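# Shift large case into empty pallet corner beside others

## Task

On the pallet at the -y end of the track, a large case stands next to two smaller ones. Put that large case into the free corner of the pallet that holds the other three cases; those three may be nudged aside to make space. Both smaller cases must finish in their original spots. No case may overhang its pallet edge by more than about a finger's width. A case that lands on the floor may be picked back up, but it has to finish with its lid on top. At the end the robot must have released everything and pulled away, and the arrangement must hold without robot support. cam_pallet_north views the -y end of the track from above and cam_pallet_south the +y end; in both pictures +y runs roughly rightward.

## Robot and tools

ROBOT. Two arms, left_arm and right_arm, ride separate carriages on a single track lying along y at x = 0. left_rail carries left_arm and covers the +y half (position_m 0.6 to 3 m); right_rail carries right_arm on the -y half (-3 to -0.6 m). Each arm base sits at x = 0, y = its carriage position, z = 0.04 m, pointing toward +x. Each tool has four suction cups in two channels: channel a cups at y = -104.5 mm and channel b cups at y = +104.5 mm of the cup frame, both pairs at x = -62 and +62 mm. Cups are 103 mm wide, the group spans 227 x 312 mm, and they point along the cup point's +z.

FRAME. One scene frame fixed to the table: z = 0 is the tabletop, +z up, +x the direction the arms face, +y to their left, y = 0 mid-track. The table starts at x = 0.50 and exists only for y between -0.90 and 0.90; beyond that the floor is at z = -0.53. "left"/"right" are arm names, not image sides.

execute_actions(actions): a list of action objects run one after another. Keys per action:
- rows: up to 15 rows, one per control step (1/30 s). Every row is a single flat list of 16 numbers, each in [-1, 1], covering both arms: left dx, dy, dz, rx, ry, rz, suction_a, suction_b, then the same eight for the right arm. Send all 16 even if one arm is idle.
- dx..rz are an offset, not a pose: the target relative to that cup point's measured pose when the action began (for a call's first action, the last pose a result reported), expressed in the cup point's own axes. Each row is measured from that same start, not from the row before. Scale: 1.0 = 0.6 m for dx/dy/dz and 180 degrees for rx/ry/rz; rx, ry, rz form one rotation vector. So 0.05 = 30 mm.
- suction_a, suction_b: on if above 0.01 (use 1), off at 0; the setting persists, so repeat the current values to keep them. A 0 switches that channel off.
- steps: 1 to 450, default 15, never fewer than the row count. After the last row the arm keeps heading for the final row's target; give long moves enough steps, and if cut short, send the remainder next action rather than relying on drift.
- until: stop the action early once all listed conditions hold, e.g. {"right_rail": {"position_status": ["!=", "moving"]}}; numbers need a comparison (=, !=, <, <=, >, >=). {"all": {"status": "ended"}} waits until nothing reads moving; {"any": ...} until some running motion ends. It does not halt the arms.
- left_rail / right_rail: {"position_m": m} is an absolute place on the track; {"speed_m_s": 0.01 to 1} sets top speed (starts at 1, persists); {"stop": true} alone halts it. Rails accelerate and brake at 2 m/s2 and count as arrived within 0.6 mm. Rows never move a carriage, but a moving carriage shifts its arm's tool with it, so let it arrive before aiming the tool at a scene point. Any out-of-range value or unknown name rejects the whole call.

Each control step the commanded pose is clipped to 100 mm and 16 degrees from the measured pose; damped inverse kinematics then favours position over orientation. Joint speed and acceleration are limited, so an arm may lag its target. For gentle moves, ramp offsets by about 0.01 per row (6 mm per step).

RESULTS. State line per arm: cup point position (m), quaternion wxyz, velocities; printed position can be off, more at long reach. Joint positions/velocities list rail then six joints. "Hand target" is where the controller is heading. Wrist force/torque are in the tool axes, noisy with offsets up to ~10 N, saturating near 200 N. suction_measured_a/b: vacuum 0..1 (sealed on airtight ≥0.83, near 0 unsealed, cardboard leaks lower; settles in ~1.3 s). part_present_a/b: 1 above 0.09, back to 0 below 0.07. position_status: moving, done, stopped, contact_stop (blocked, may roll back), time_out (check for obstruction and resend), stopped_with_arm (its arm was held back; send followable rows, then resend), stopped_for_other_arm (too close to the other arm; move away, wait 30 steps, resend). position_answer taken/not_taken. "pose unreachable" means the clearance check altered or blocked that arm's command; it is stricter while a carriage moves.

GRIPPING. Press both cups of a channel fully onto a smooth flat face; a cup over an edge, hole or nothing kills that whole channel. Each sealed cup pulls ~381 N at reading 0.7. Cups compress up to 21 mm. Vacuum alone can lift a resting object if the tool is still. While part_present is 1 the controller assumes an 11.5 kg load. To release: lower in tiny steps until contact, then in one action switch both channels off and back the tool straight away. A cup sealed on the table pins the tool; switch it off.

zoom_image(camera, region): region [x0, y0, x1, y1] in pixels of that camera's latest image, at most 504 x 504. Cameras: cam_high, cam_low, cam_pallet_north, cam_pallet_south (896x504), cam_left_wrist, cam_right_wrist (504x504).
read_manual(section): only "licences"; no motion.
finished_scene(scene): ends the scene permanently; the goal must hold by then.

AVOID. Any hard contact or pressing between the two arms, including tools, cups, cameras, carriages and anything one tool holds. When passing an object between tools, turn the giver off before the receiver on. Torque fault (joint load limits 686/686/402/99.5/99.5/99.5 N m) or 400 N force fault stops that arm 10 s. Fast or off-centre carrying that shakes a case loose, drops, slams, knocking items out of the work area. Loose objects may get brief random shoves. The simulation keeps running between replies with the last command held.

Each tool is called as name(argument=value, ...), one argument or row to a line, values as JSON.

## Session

execute_actions(
  actions=[],
)

Scene clock: 0.00 s.
left_arm: end_effector_position=(+0.8496, +2.4573, +0.4409) suction_measured_a=0.00 part_present_a=0 suction_measured_b=0.00 part_present_b=0 end_effector_quat_wxyz=(+0.000, -0.001, +1.000, +0.000) end_effector_velocity=(-0.000, +0.000, +0.000) end_effector_angular_velocity=(-0.000, -0.000, +0.000) | right_arm: end_effector_position=(+0.8501, -0.6934, +0.4402) suction_measured_a=0.00 part_present_a=0 suction_measured_b=0.00 part_present_b=0 end_effector_quat_wxyz=(+0.000, -0.000, +1.000, -0.001) end_effector_velocity=(-0.000, +0.000, +0.000) end_effector_angular_velocity=(-0.000, -0.000, +0.000)
Joint positions: left_arm=[ 2.456 -0.238 -1.499  2.092 -2.164 -1.57   1.331] | right_arm=[-0.693 -0.238 -1.498  2.092 -2.165 -1.572  1.332]
Joint velocities: left_arm=[ 0.  0. -0.  0. -0.  0. -0.] | right_arm=[ 0.  0. -0.  0. -0.  0. -0.]
Wrist force (N, on the end effector, along its own x y z axes, offset not removed): no reading
Wrist torque (N m, same axes, about the end effector's origin, offset not removed): no reading
Hand target (left_arm): +0.850, +2.457, +0.441; +0.000, -0.001, +1.000, +0.000
Hand target (right_arm): +0.850, -0.693, +0.440; +0.000, -0.000, +1.000, -0.001
left_rail: position_m=2.456 position_m_goal=2.456 speed_m_s=1.00 position_status=done position_answer=taken refusals=0
right_rail: position_m=-0.693 position_m_goal=-0.693 speed_m_s=1.00 position_status=done position_answer=taken refusals=0

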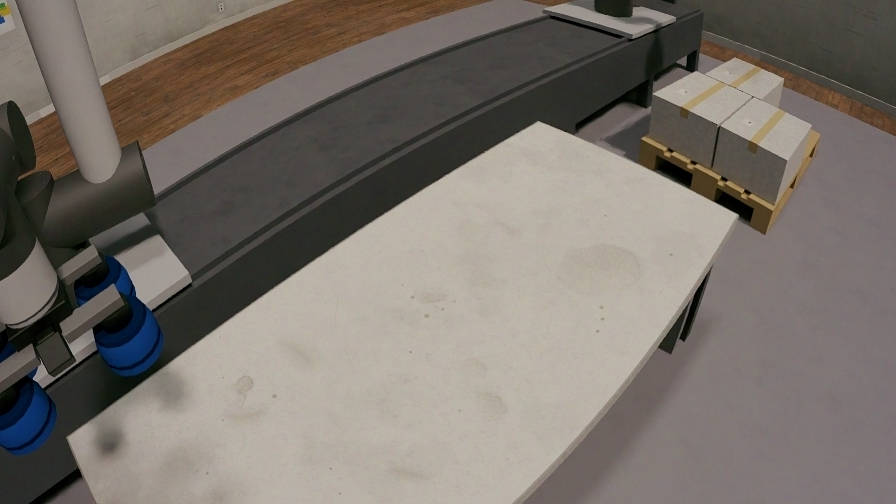

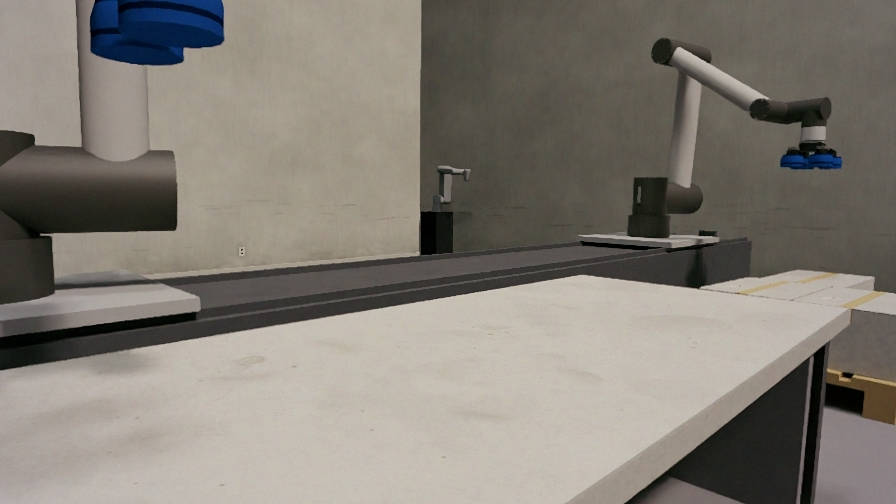

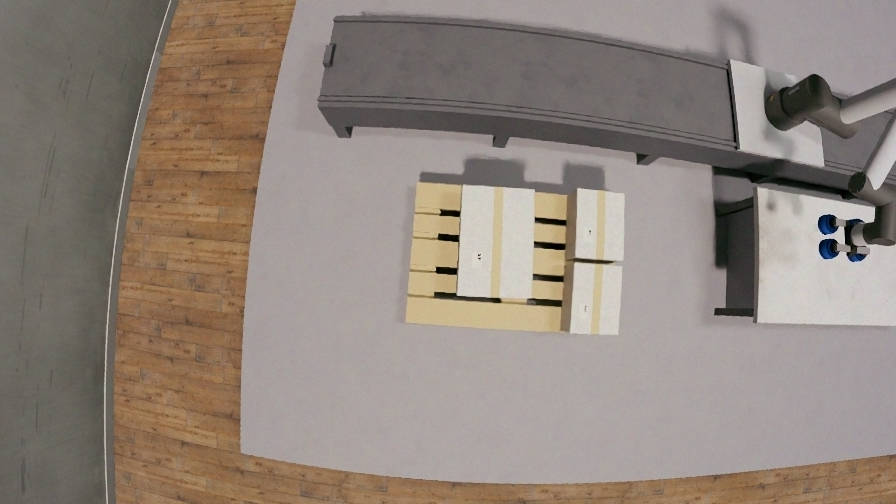

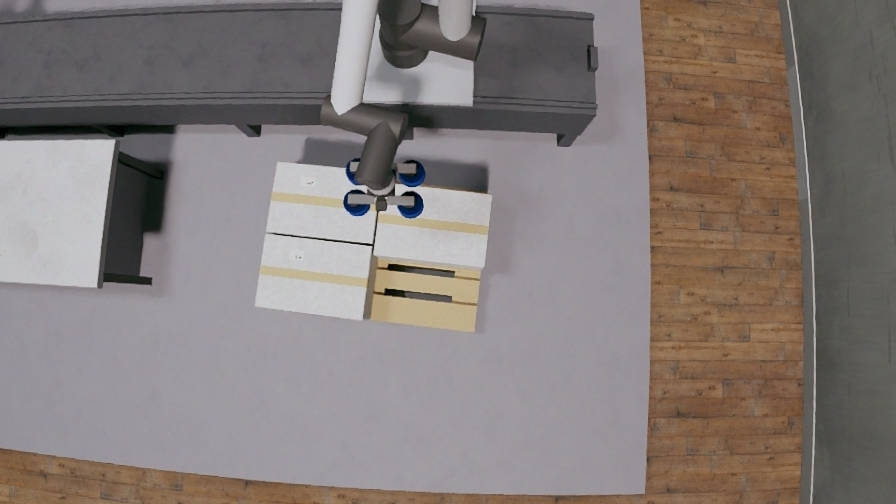

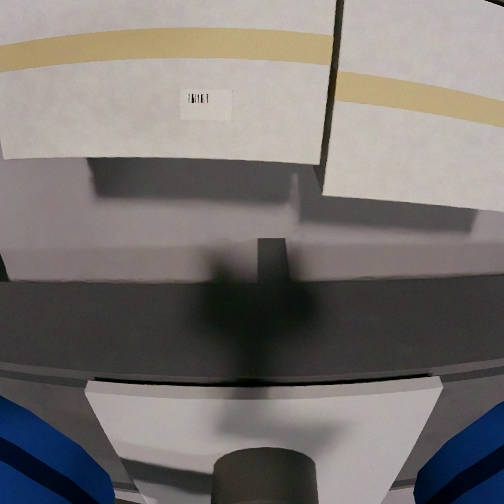

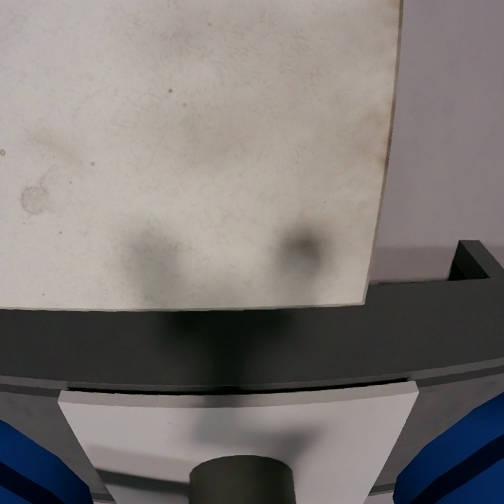

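execute_actions(
  actions=[
    {"rows":[[-0.117,0.34,0.6,0,0,0.535,0,0,-0.15,0,0,0,0,0,0,0]],"right_rail":{"position_m":-2.43},"steps":90,"until":{"all":{"status":"ended"}}},
    {"steps":8},
    {"rows":[[0,0,0.1,0,0,0,0,0,0,0,0.7,0,0,0,0,0]],"steps":40},
  ],
)

zoom_image(
  camera="cam_pallet_south",
  region=[240,150,520,350],
)

zoom_image(
  camera="cam_pallet_north",
  region=[380,150,660,350],
)

Scene clock: 5.07 s.
left_arm: end_effector_position=(+0.9201, +2.6613, +0.0210) suction_measured_a=0.00 part_present_a=0 suction_measured_b=0.00 part_present_b=0 end_effector_quat_wxyz=(-0.000, +0.744, +0.668, +0.000) end_effector_velocity=(-0.000, -0.000, -0.000) end_effector_angular_velocity=(+0.000, +0.000, +0.000) | right_arm: end_effector_position=(+0.9401, -2.4303, +0.0203) suction_measured_a=0.00 part_present_a=0 suction_measured_b=0.00 part_present_b=0 end_effector_quat_wxyz=(+0.000, -0.000, +1.000, -0.001) end_effector_velocity=(+0.000, +0.000, -0.000) end_effector_angular_velocity=(-0.000, -0.000, +0.000)
Joint positions: left_arm=[ 2.456  0.004 -0.966  2.155 -2.76  -1.57   3.253] | right_arm=[-2.43  -0.215 -0.966  2.159 -2.764 -1.572  1.355]
Joint velocities: left_arm=[ 0. -0.  0. -0. -0.  0. -0.] | right_arm=[ 0.     0.     0.001 -0.    -0.001  0.     0.   ]
Wrist force (N, on the end effector, along its own x y z axes, offset not removed): left_arm=[-6.5 5.2 -3.0] | right_arm=[1.1 2.6 -3.5]
Wrist torque (N m, same axes, about the end effector's origin, offset not removed): left_arm=[0.46 1.03 -0.59] | right_arm=[0.52 0.24 -0.53]
Hand target (left_arm): +0.920, +2.661, +0.021; -0.000, +0.744, +0.668, +0.000
Hand target (right_arm): +0.940, -2.430, +0.020; +0.000, -0.000, +1.000, -0.001
Off the commanded pose (left_arm): 0.000 m, 0 deg.
Off the commanded pose (right_arm): 0.001 m, 0 deg.
left_rail: position_m=2.456 position_m_goal=2.456 speed_m_s=1.00 position_status=done position_answer=taken refusals=0
right_rail: position_m=-2.430 position_m_goal=-2.430 speed_m_s=1.00 position_status=done position_answer=taken refusals=0

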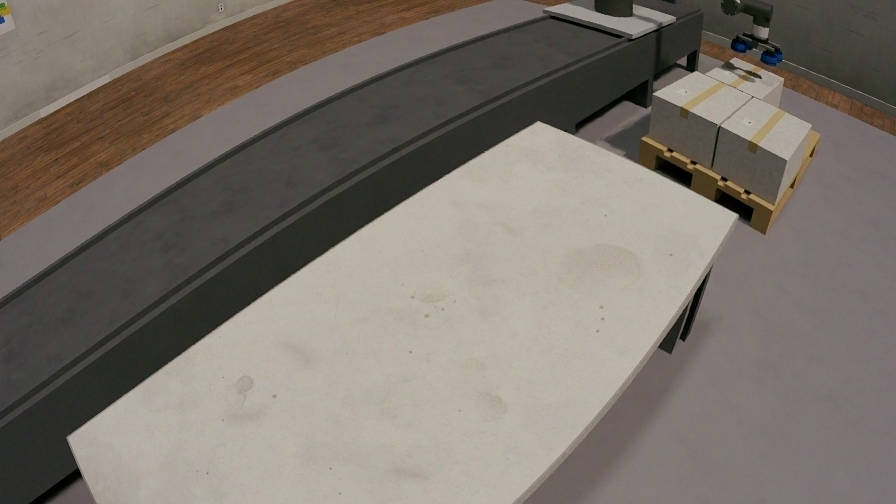

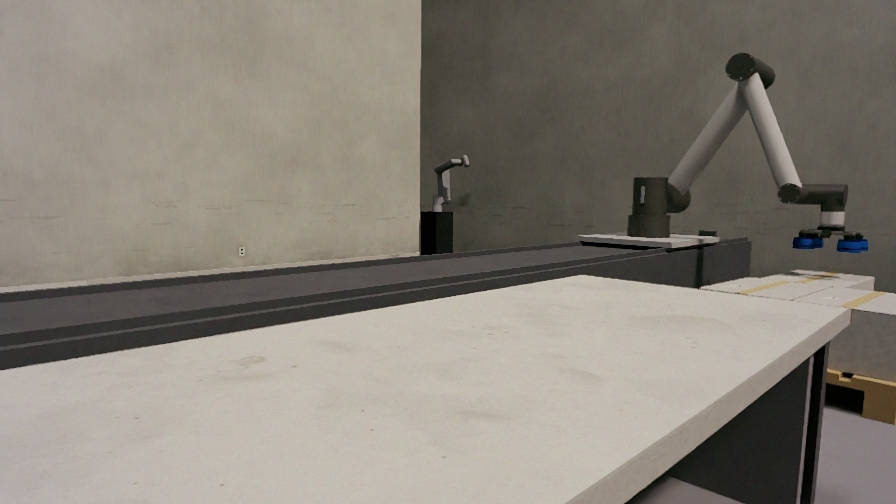

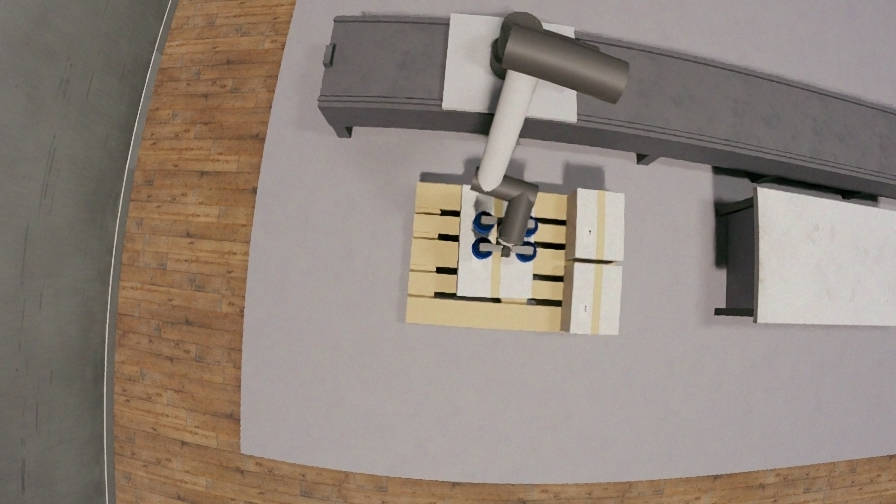

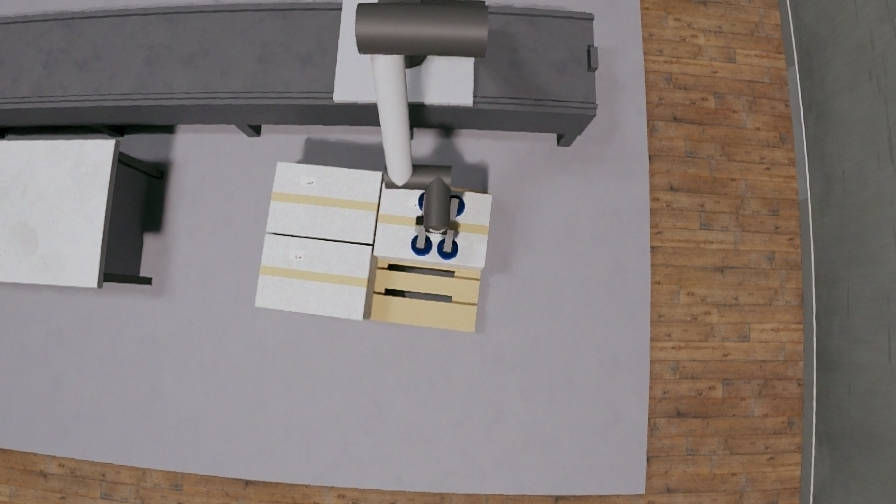

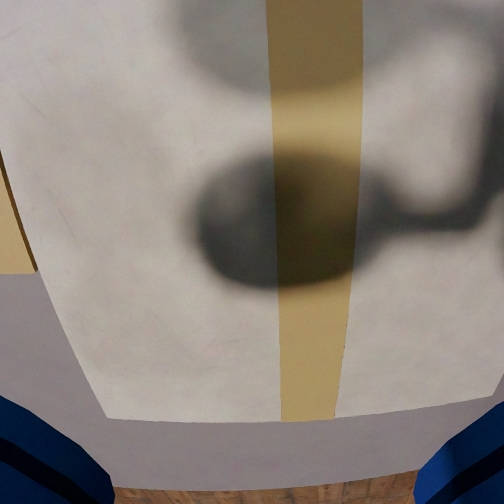

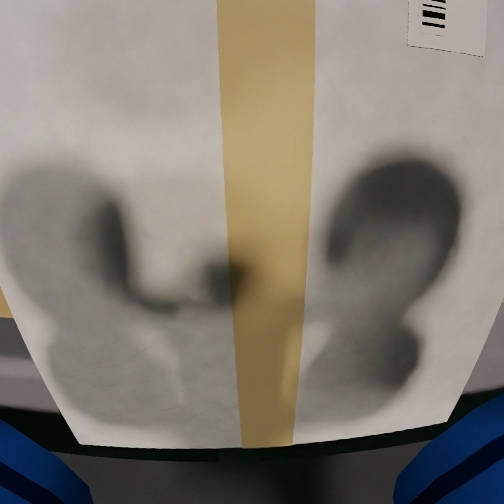

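Region (240, 150, 520, 350) of cam_pallet_south's 896x504 image, scaled by 1.800, with more detail than that image has; it fills the top 360 rows of this view, and the rest is white.

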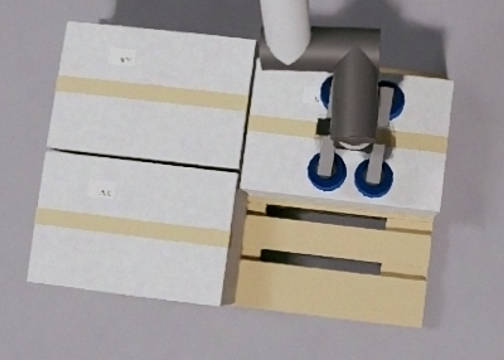

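Region (380, 150, 660, 350) of cam_pallet_north's 896x504 image, scaled by 1.800, with more detail than that image has; it fills the top 360 rows of this view, and the rest is white.

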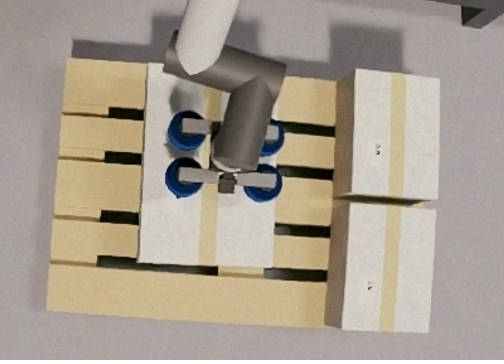

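execute_actions(
  actions=[
    {"rows":[[-0.05,-0.054,0.21,0,0,0,1,1,-0.02,-0.02,0.21,0,0,0,1,1]],"steps":22},
    {"rows":[[0,0,0.01,0,0,0,1,1,0,0,0.01,0,0,0,1,1],[0,0,0.02,0,0,0,1,1,0,0,0.02,0,0,0,1,1],[0,0,0.03,0,0,0,1,1,0,0,0.03,0,0,0,1,1],[0,0,0.04,0,0,0,1,1,0,0,0.04,0,0,0,1,1],[0,0,0.05,0,0,0,1,1,0,0,0.05,0,0,0,1,1],[0,0,0.06,0,0,0,1,1,0,0,0.06,0,0,0,1,1]],"steps":45},
  ],
)

Scene clock: 7.53 s.
left_arm: end_effector_position=(+0.8848, +2.6350, -0.1409) suction_measured_a=0.94 part_present_a=1 suction_measured_b=0.94 part_present_b=1 end_effector_quat_wxyz=(-0.000, +0.744, +0.668, +0.000) end_effector_velocity=(-0.000, +0.000, -0.000) end_effector_angular_velocity=(+0.000, -0.000, +0.000) | right_arm: end_effector_position=(+0.9521, -2.4423, -0.1416) suction_measured_a=0.90 part_present_a=1 suction_measured_b=0.90 part_present_b=1 end_effector_quat_wxyz=(+0.000, -0.000, +1.000, -0.001) end_effector_velocity=(-0.000, +0.000, -0.000) end_effector_angular_velocity=(+0.000, +0.000, +0.000)
Joint positions: left_arm=[ 2.456 -0.025 -0.759  2.199 -3.011 -1.57   3.224] | right_arm=[-2.43  -0.225 -0.747  2.126 -2.951 -1.572  1.345]
Joint velocities: left_arm=[ 0.  0.  0. -0. -0.  0.  0.] | right_arm=[ 0.  0.  0.  0. -0. -0.  0.]
Wrist force (N, on the end effector, along its own x y z axes, offset not removed): left_arm=[-7.4 6.8 12.3] | right_arm=[5.0 4.9 14.4]
Wrist torque (N m, same axes, about the end effector's origin, offset not removed): left_arm=[1.43 -3.16 -0.66] | right_arm=[-0.15 3.92 -0.47]
Hand target (left_arm): +0.885, +2.635, -0.141; -0.000, +0.744, +0.668, +0.000
Hand target (right_arm): +0.952, -2.442, -0.142; +0.000, -0.000, +1.000, -0.001
Off the commanded pose (left_arm): 0.000 m, 0 deg.
Off the commanded pose (right_arm): 0.000 m, 0 deg.
left_rail: position_m=2.456 position_m_goal=2.456 speed_m_s=1.00 position_status=done position_answer=taken refusals=0
right_rail: position_m=-2.430 position_m_goal=-2.430 speed_m_s=1.00 position_status=done position_answer=taken refusals=0

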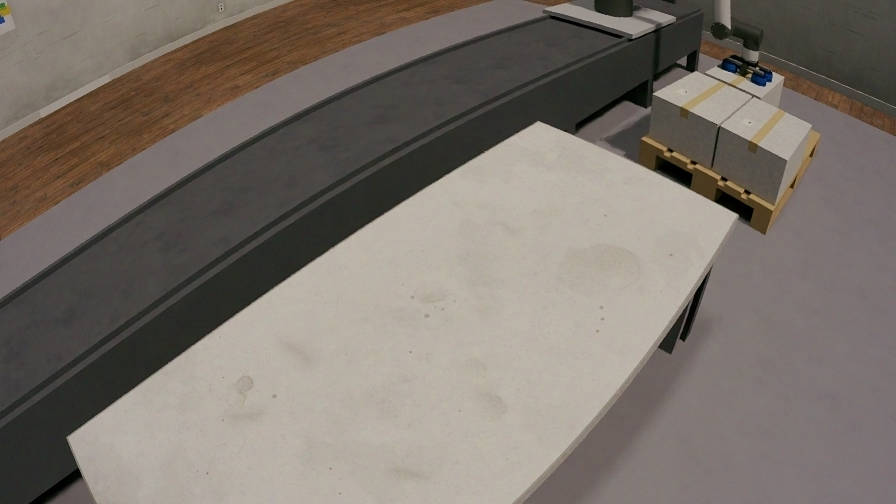

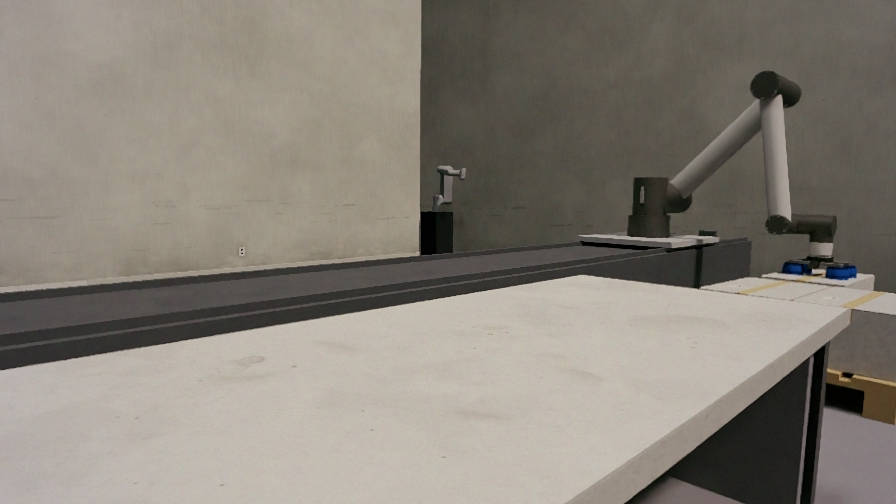

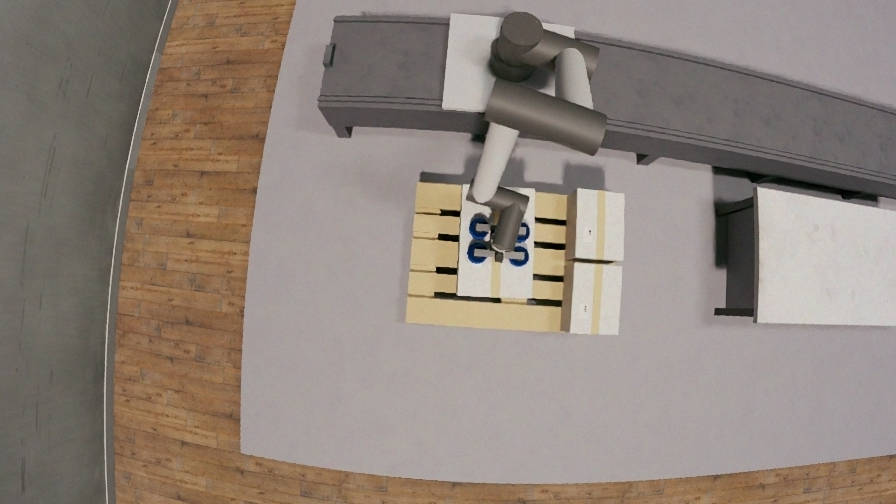

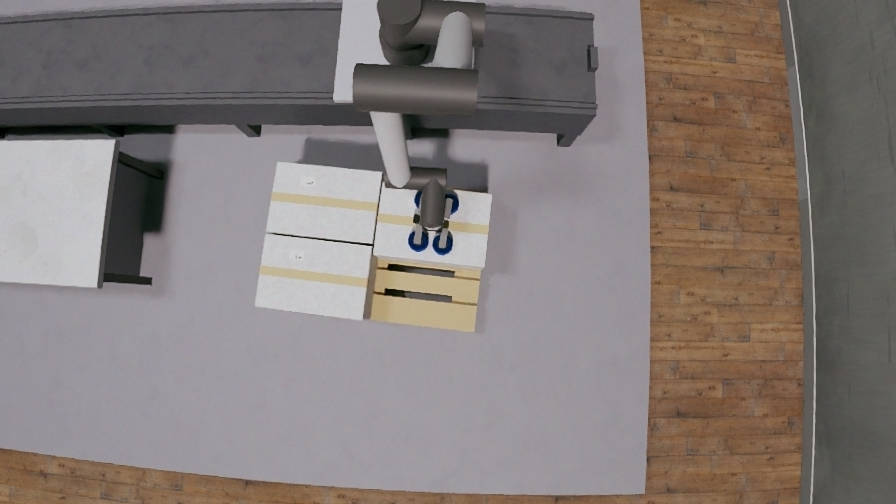

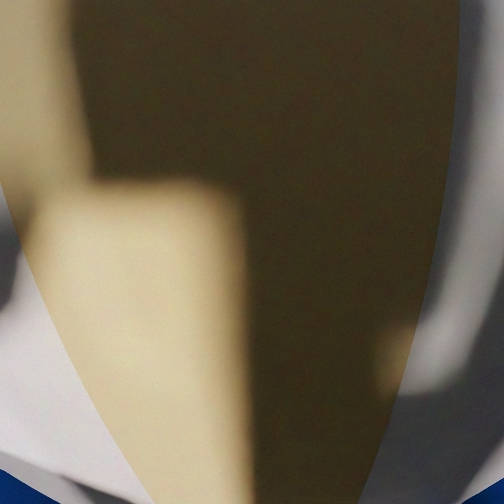

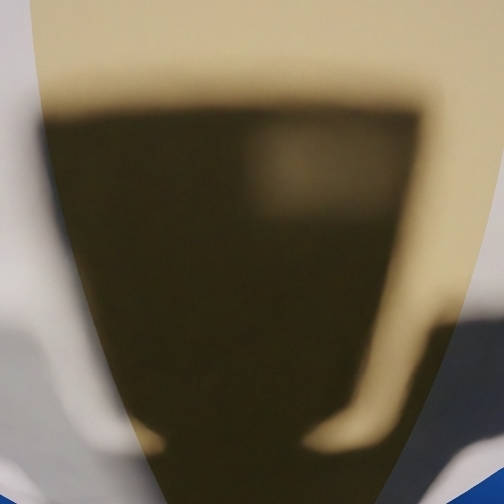

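execute_actions(
  actions=[
    {"rows":[[0,0,-0.004,0,0,0,1,1,0,0,-0.01,0,0,0,1,1],[0,0,-0.008,0,0,0,1,1,0,0,-0.02,0,0,0,1,1],[0,0,-0.012,0,0,0,1,1,0,0,-0.035,0,0,0,1,1],[0,0,-0.015,0,0,0,1,1,0,0,-0.05,0,0,0,1,1],[0,0,-0.015,0,0,0,1,1,0,0,-0.07,0,0,0,1,1],[0,-0.005,-0.015,0,0,0,1,1,0,0,-0.09,0,0,0,1,1],[0,-0.01,-0.015,0,0,0,1,1,0,0,-0.11,0,0,0,1,1],[0,-0.02,-0.015,0,0,0,1,1,0,0,-0.13,0,0,0,1,1],[0,-0.03,-0.015,0,0,0,1,1,0,0,-0.15,0,0,0,1,1],[0,-0.04,-0.015,0,0,0,1,1,0,0,-0.18,0,0,0,1,1],[0,-0.05,-0.015,0,0,0,1,1,0,0,-0.21,0,0,0,1,1],[0,-0.065,-0.015,0,0,0,1,1,0,0,-0.24,0,0,0,1,1],[0,-0.08,-0.015,0,0,0,1,1,0,0,-0.27,0,0,0,1,1],[0,-0.09,-0.015,0,0,0,1,1,0,0,-0.3,0,0,0,1,1],[0,-0.096,-0.015,0,0,0,1,1,0,0,-0.78,0,0,0,1,1]],"steps":48},
    {"right_rail":{"position_m":-0.6,"speed_m_s":0.8},"steps":150,"until":{"all":{"status":"ended"}}},
    {"steps":8},
    {"rows":[[0,0,0.005,0,0,0,1,1,0,0.02,0,0,0,0,1,1],[0,0,0.01,0,0,0,1,1,0,0.05,0,0,0,0,1,1],[0,0,0.015,0,0,0,1,1,0,0.09,0,0,0,0,1,1],[0,0,0.02,0,0,0,1,1,0,0.13,0,0,0,0,1,1],[0,0,0.025,0,0,0,1,1,0,0.66,0,0,0,0,1,1]],"steps":28},
    {"rows":[[0,0,0,0,0,0,1,1,0,0.66,0.12,0,0,0.535,1,1]],"steps":65},
  ],
)

zoom_image(
  camera="cam_pallet_south",
  region=[240,150,520,350],
)

Scene clock: 15.63 s.
left_arm: end_effector_position=(+0.8276, +2.6412, -0.1470) suction_measured_a=0.94 part_present_a=1 suction_measured_b=0.94 part_present_b=1 end_effector_quat_wxyz=(-0.000, +0.744, +0.668, +0.000) end_effector_velocity=(+0.000, -0.000, +0.000) end_effector_angular_velocity=(-0.000, -0.000, -0.000) | right_arm: end_effector_position=(+0.9502, +0.1750, +0.2547) suction_measured_a=0.90 part_present_a=1 suction_measured_b=0.90 part_present_b=1 end_effector_quat_wxyz=(+0.001, +0.744, +0.668, +0.001) end_effector_velocity=(-0.000, +0.000, -0.000) end_effector_angular_velocity=(-0.000, +0.000, -0.000)
Joint positions: left_arm=[ 2.456 -0.02  -0.758  2.276 -3.089 -1.57   3.23 ] | right_arm=[-0.6    0.52  -0.983  1.651 -2.24  -1.572  3.77 ]
Joint velocities: left_arm=[ 0.  0. -0.  0.  0. -0.  0.] | right_arm=[ 0.  0.  0. -0.  0. -0.  0.]
Wrist force (N, on the end effector, along its own x y z axes, offset not removed): left_arm=[-5.2 5.8 12.5] | right_arm=[0.5 4.7 14.4]
Wrist torque (N m, same axes, about the end effector's origin, offset not removed): left_arm=[1.23 -3.52 -0.63] | right_arm=[0.02 4.21 -0.46]
Hand target (left_arm): +0.828, +2.641, -0.147; -0.000, +0.744, +0.668, +0.000
Hand target (right_arm): +0.950, +0.175, +0.255; +0.001, +0.744, +0.668, +0.001
Off the commanded pose (left_arm): 0.000 m, 0 deg.
Off the commanded pose (right_arm): 0.001 m, 0 deg.
left_rail: position_m=2.456 position_m_goal=2.456 speed_m_s=1.00 position_status=done position_answer=taken refusals=0
right_rail: position_m=-0.600 position_m_goal=-0.600 speed_m_s=0.80 position_status=done position_answer=taken refusals=0

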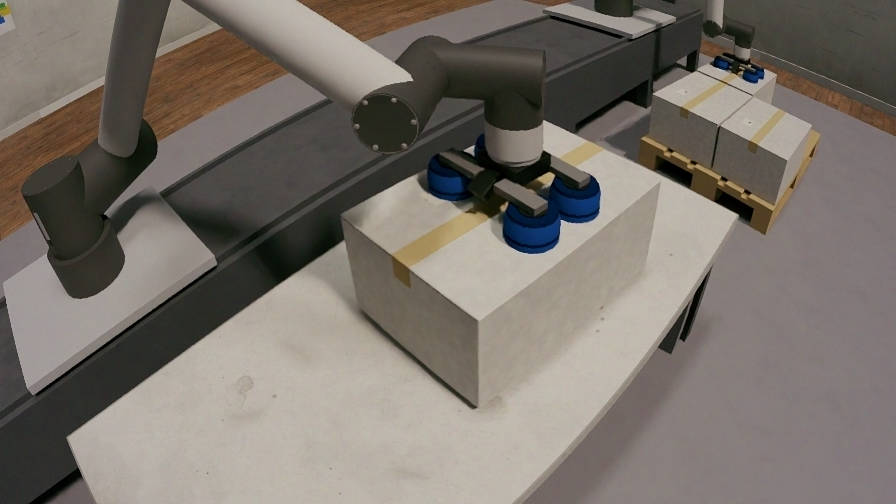

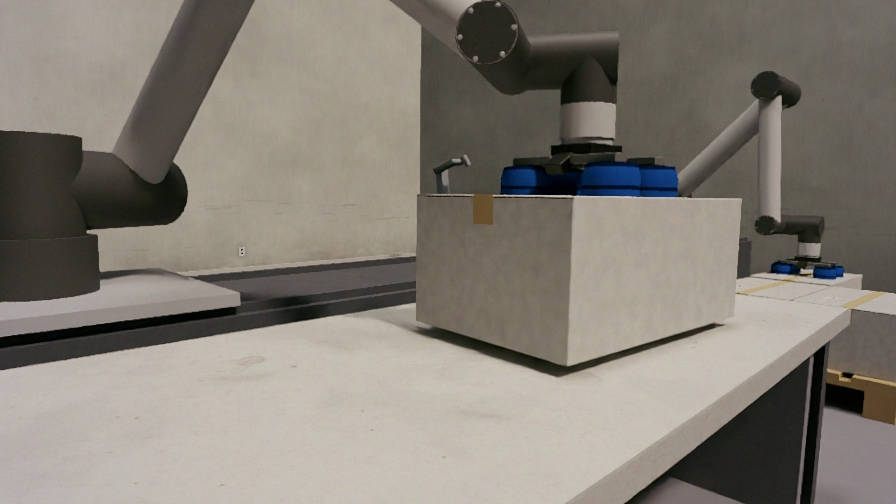

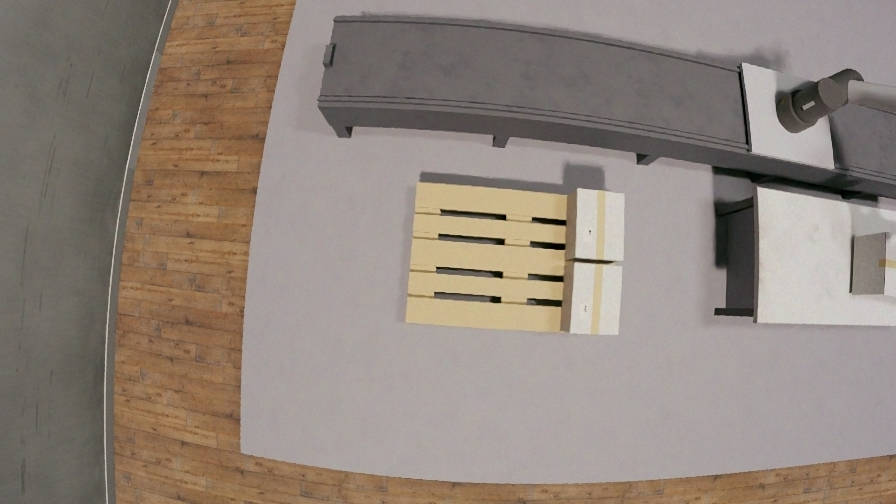

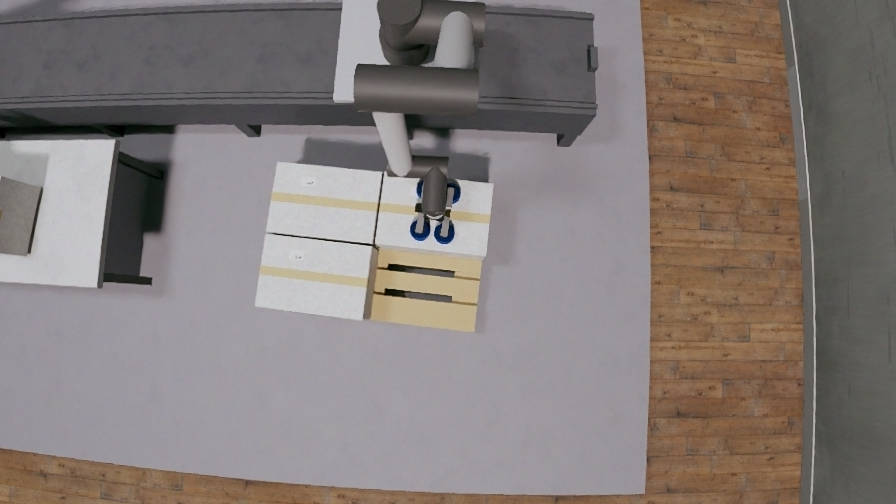

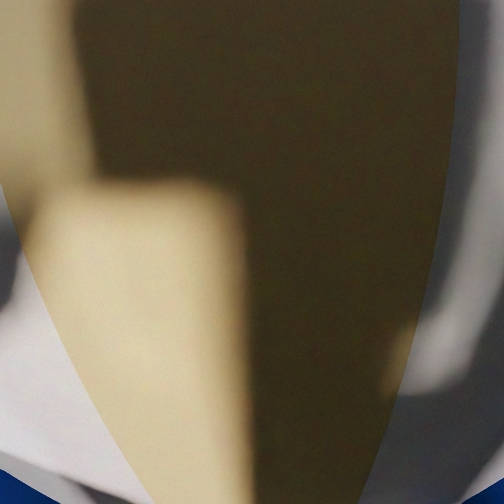

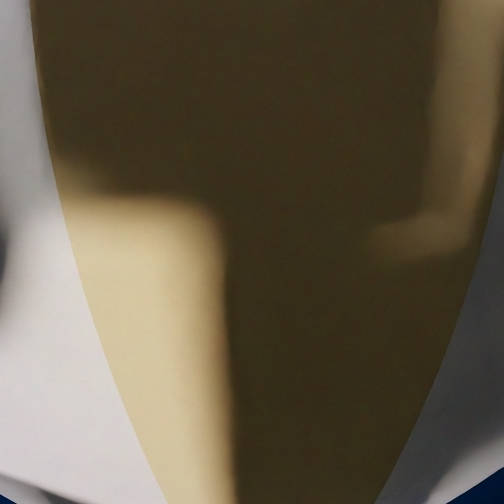

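Region (240, 150, 520, 350) of cam_pallet_south's 896x504 image, scaled by 1.800, with more detail than that image has; it fills the top 360 rows of this view, and the rest is white.

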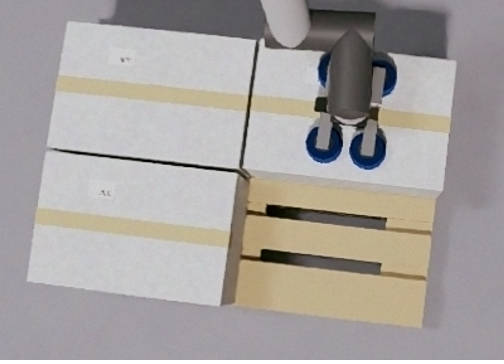

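execute_actions(
  actions=[
    {"rows":[[0,0,0.002,0,0,0,1,1,0,0,0.006,0,0,0,1,1],[0,0,0.004,0,0,0,1,1,0,0,0.012,0,0,0,1,1],[0,0,0.006,0,0,0,1,1,0,0,0.018,0,0,0,1,1],[0,0,0.008,0,0,0,1,1,0,0,0.024,0,0,0,1,1],[0,0,0.009,0,0,0,1,1,0,0,0.03,0,0,0,1,1]],"steps":16},
  ],
)

Scene clock: 16.27 s.
left_arm: end_effector_position=(+0.8276, +2.6412, -0.1523) suction_measured_a=0.94 part_present_a=1 suction_measured_b=0.94 part_present_b=1 end_effector_quat_wxyz=(-0.000, +0.744, +0.668, +0.000) end_effector_velocity=(+0.000, -0.000, -0.000) end_effector_angular_velocity=(-0.000, -0.000, +0.000) | right_arm: end_effector_position=(+0.9503, +0.1751, +0.2370) suction_measured_a=0.90 part_present_a=1 suction_measured_b=0.90 part_present_b=1 end_effector_quat_wxyz=(+0.001, +0.744, +0.668, +0.001) end_effector_velocity=(-0.000, -0.000, -0.002) end_effector_angular_velocity=(+0.000, -0.000, -0.000)
Joint positions: left_arm=[ 2.456 -0.02  -0.75   2.275 -3.096 -1.57   3.23 ] | right_arm=[-0.6    0.52  -0.97   1.658 -2.26  -1.572  3.77 ]
Joint velocities: left_arm=[ 0.     0.     0.001 -0.    -0.001  0.    -0.   ] | right_arm=[ 0.    -0.     0.001  0.001 -0.002 -0.     0.   ]
Wrist force (N, on the end effector, along its own x y z axes, offset not removed): left_arm=[-9.5 5.0 10.0] | right_arm=[-0.2 2.7 11.2]
Wrist torque (N m, same axes, about the end effector's origin, offset not removed): left_arm=[0.99 -2.62 -0.76] | right_arm=[-0.31 4.13 -0.58]
Hand target (left_arm): +0.828, +2.641, -0.152; -0.000, +0.744, +0.668, +0.000
Hand target (right_arm): +0.950, +0.175, +0.237; +0.001, +0.744, +0.668, +0.001
Off the commanded pose (left_arm): 0.000 m, 0 deg.
Off the commanded pose (right_arm): 0.000 m, 0 deg.
left_rail: position_m=2.456 position_m_goal=2.456 speed_m_s=1.00 position_status=done position_answer=taken refusals=0
right_rail: position_m=-0.600 position_m_goal=-0.600 speed_m_s=0.80 position_status=done position_answer=taken refusals=0

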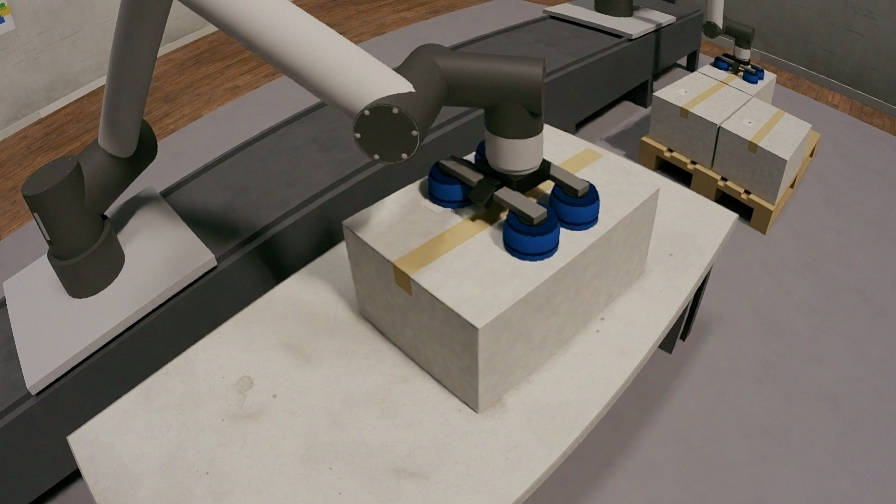

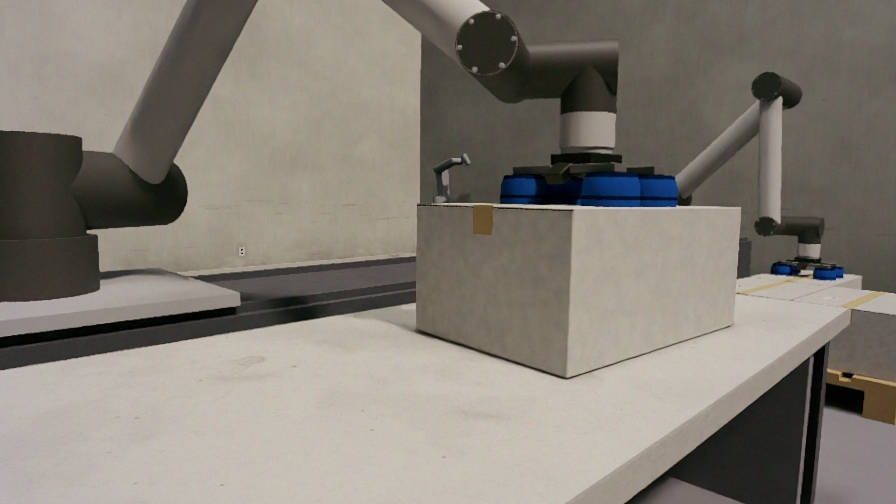

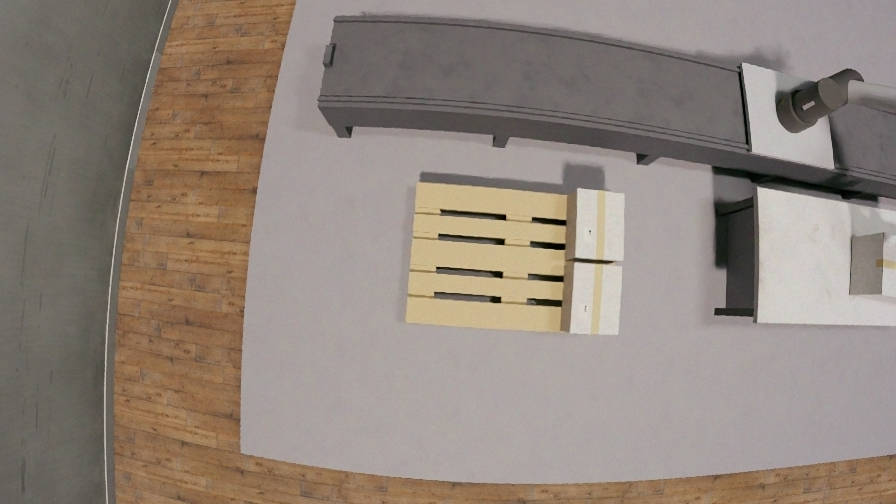

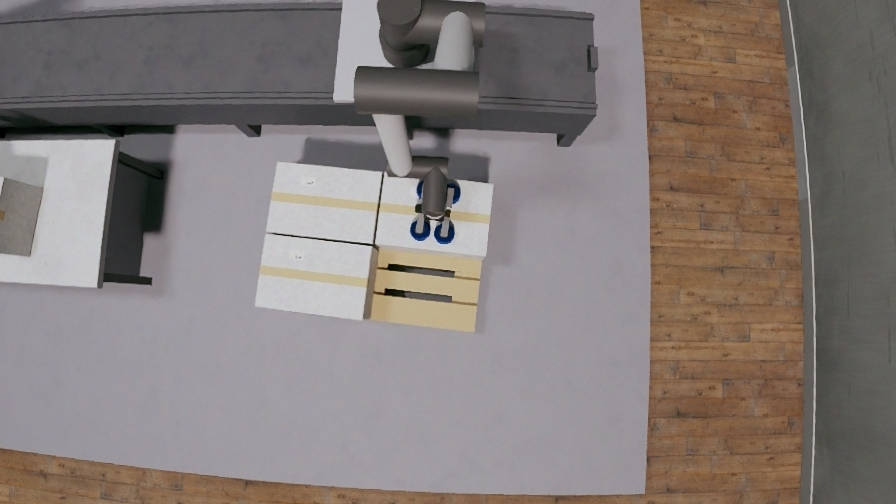

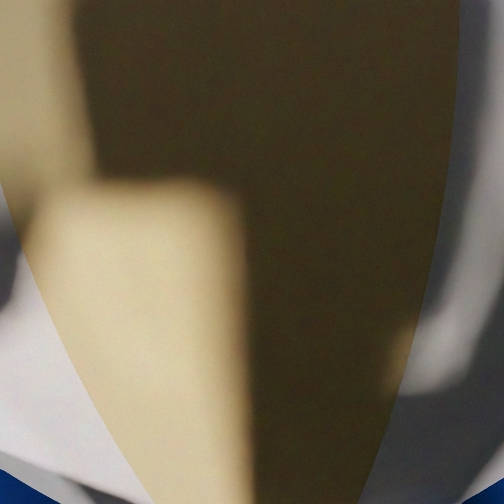

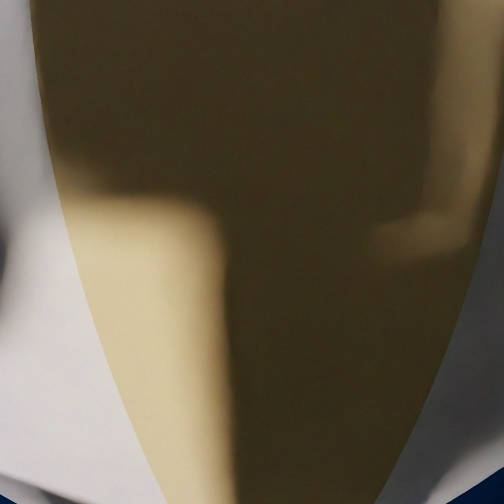

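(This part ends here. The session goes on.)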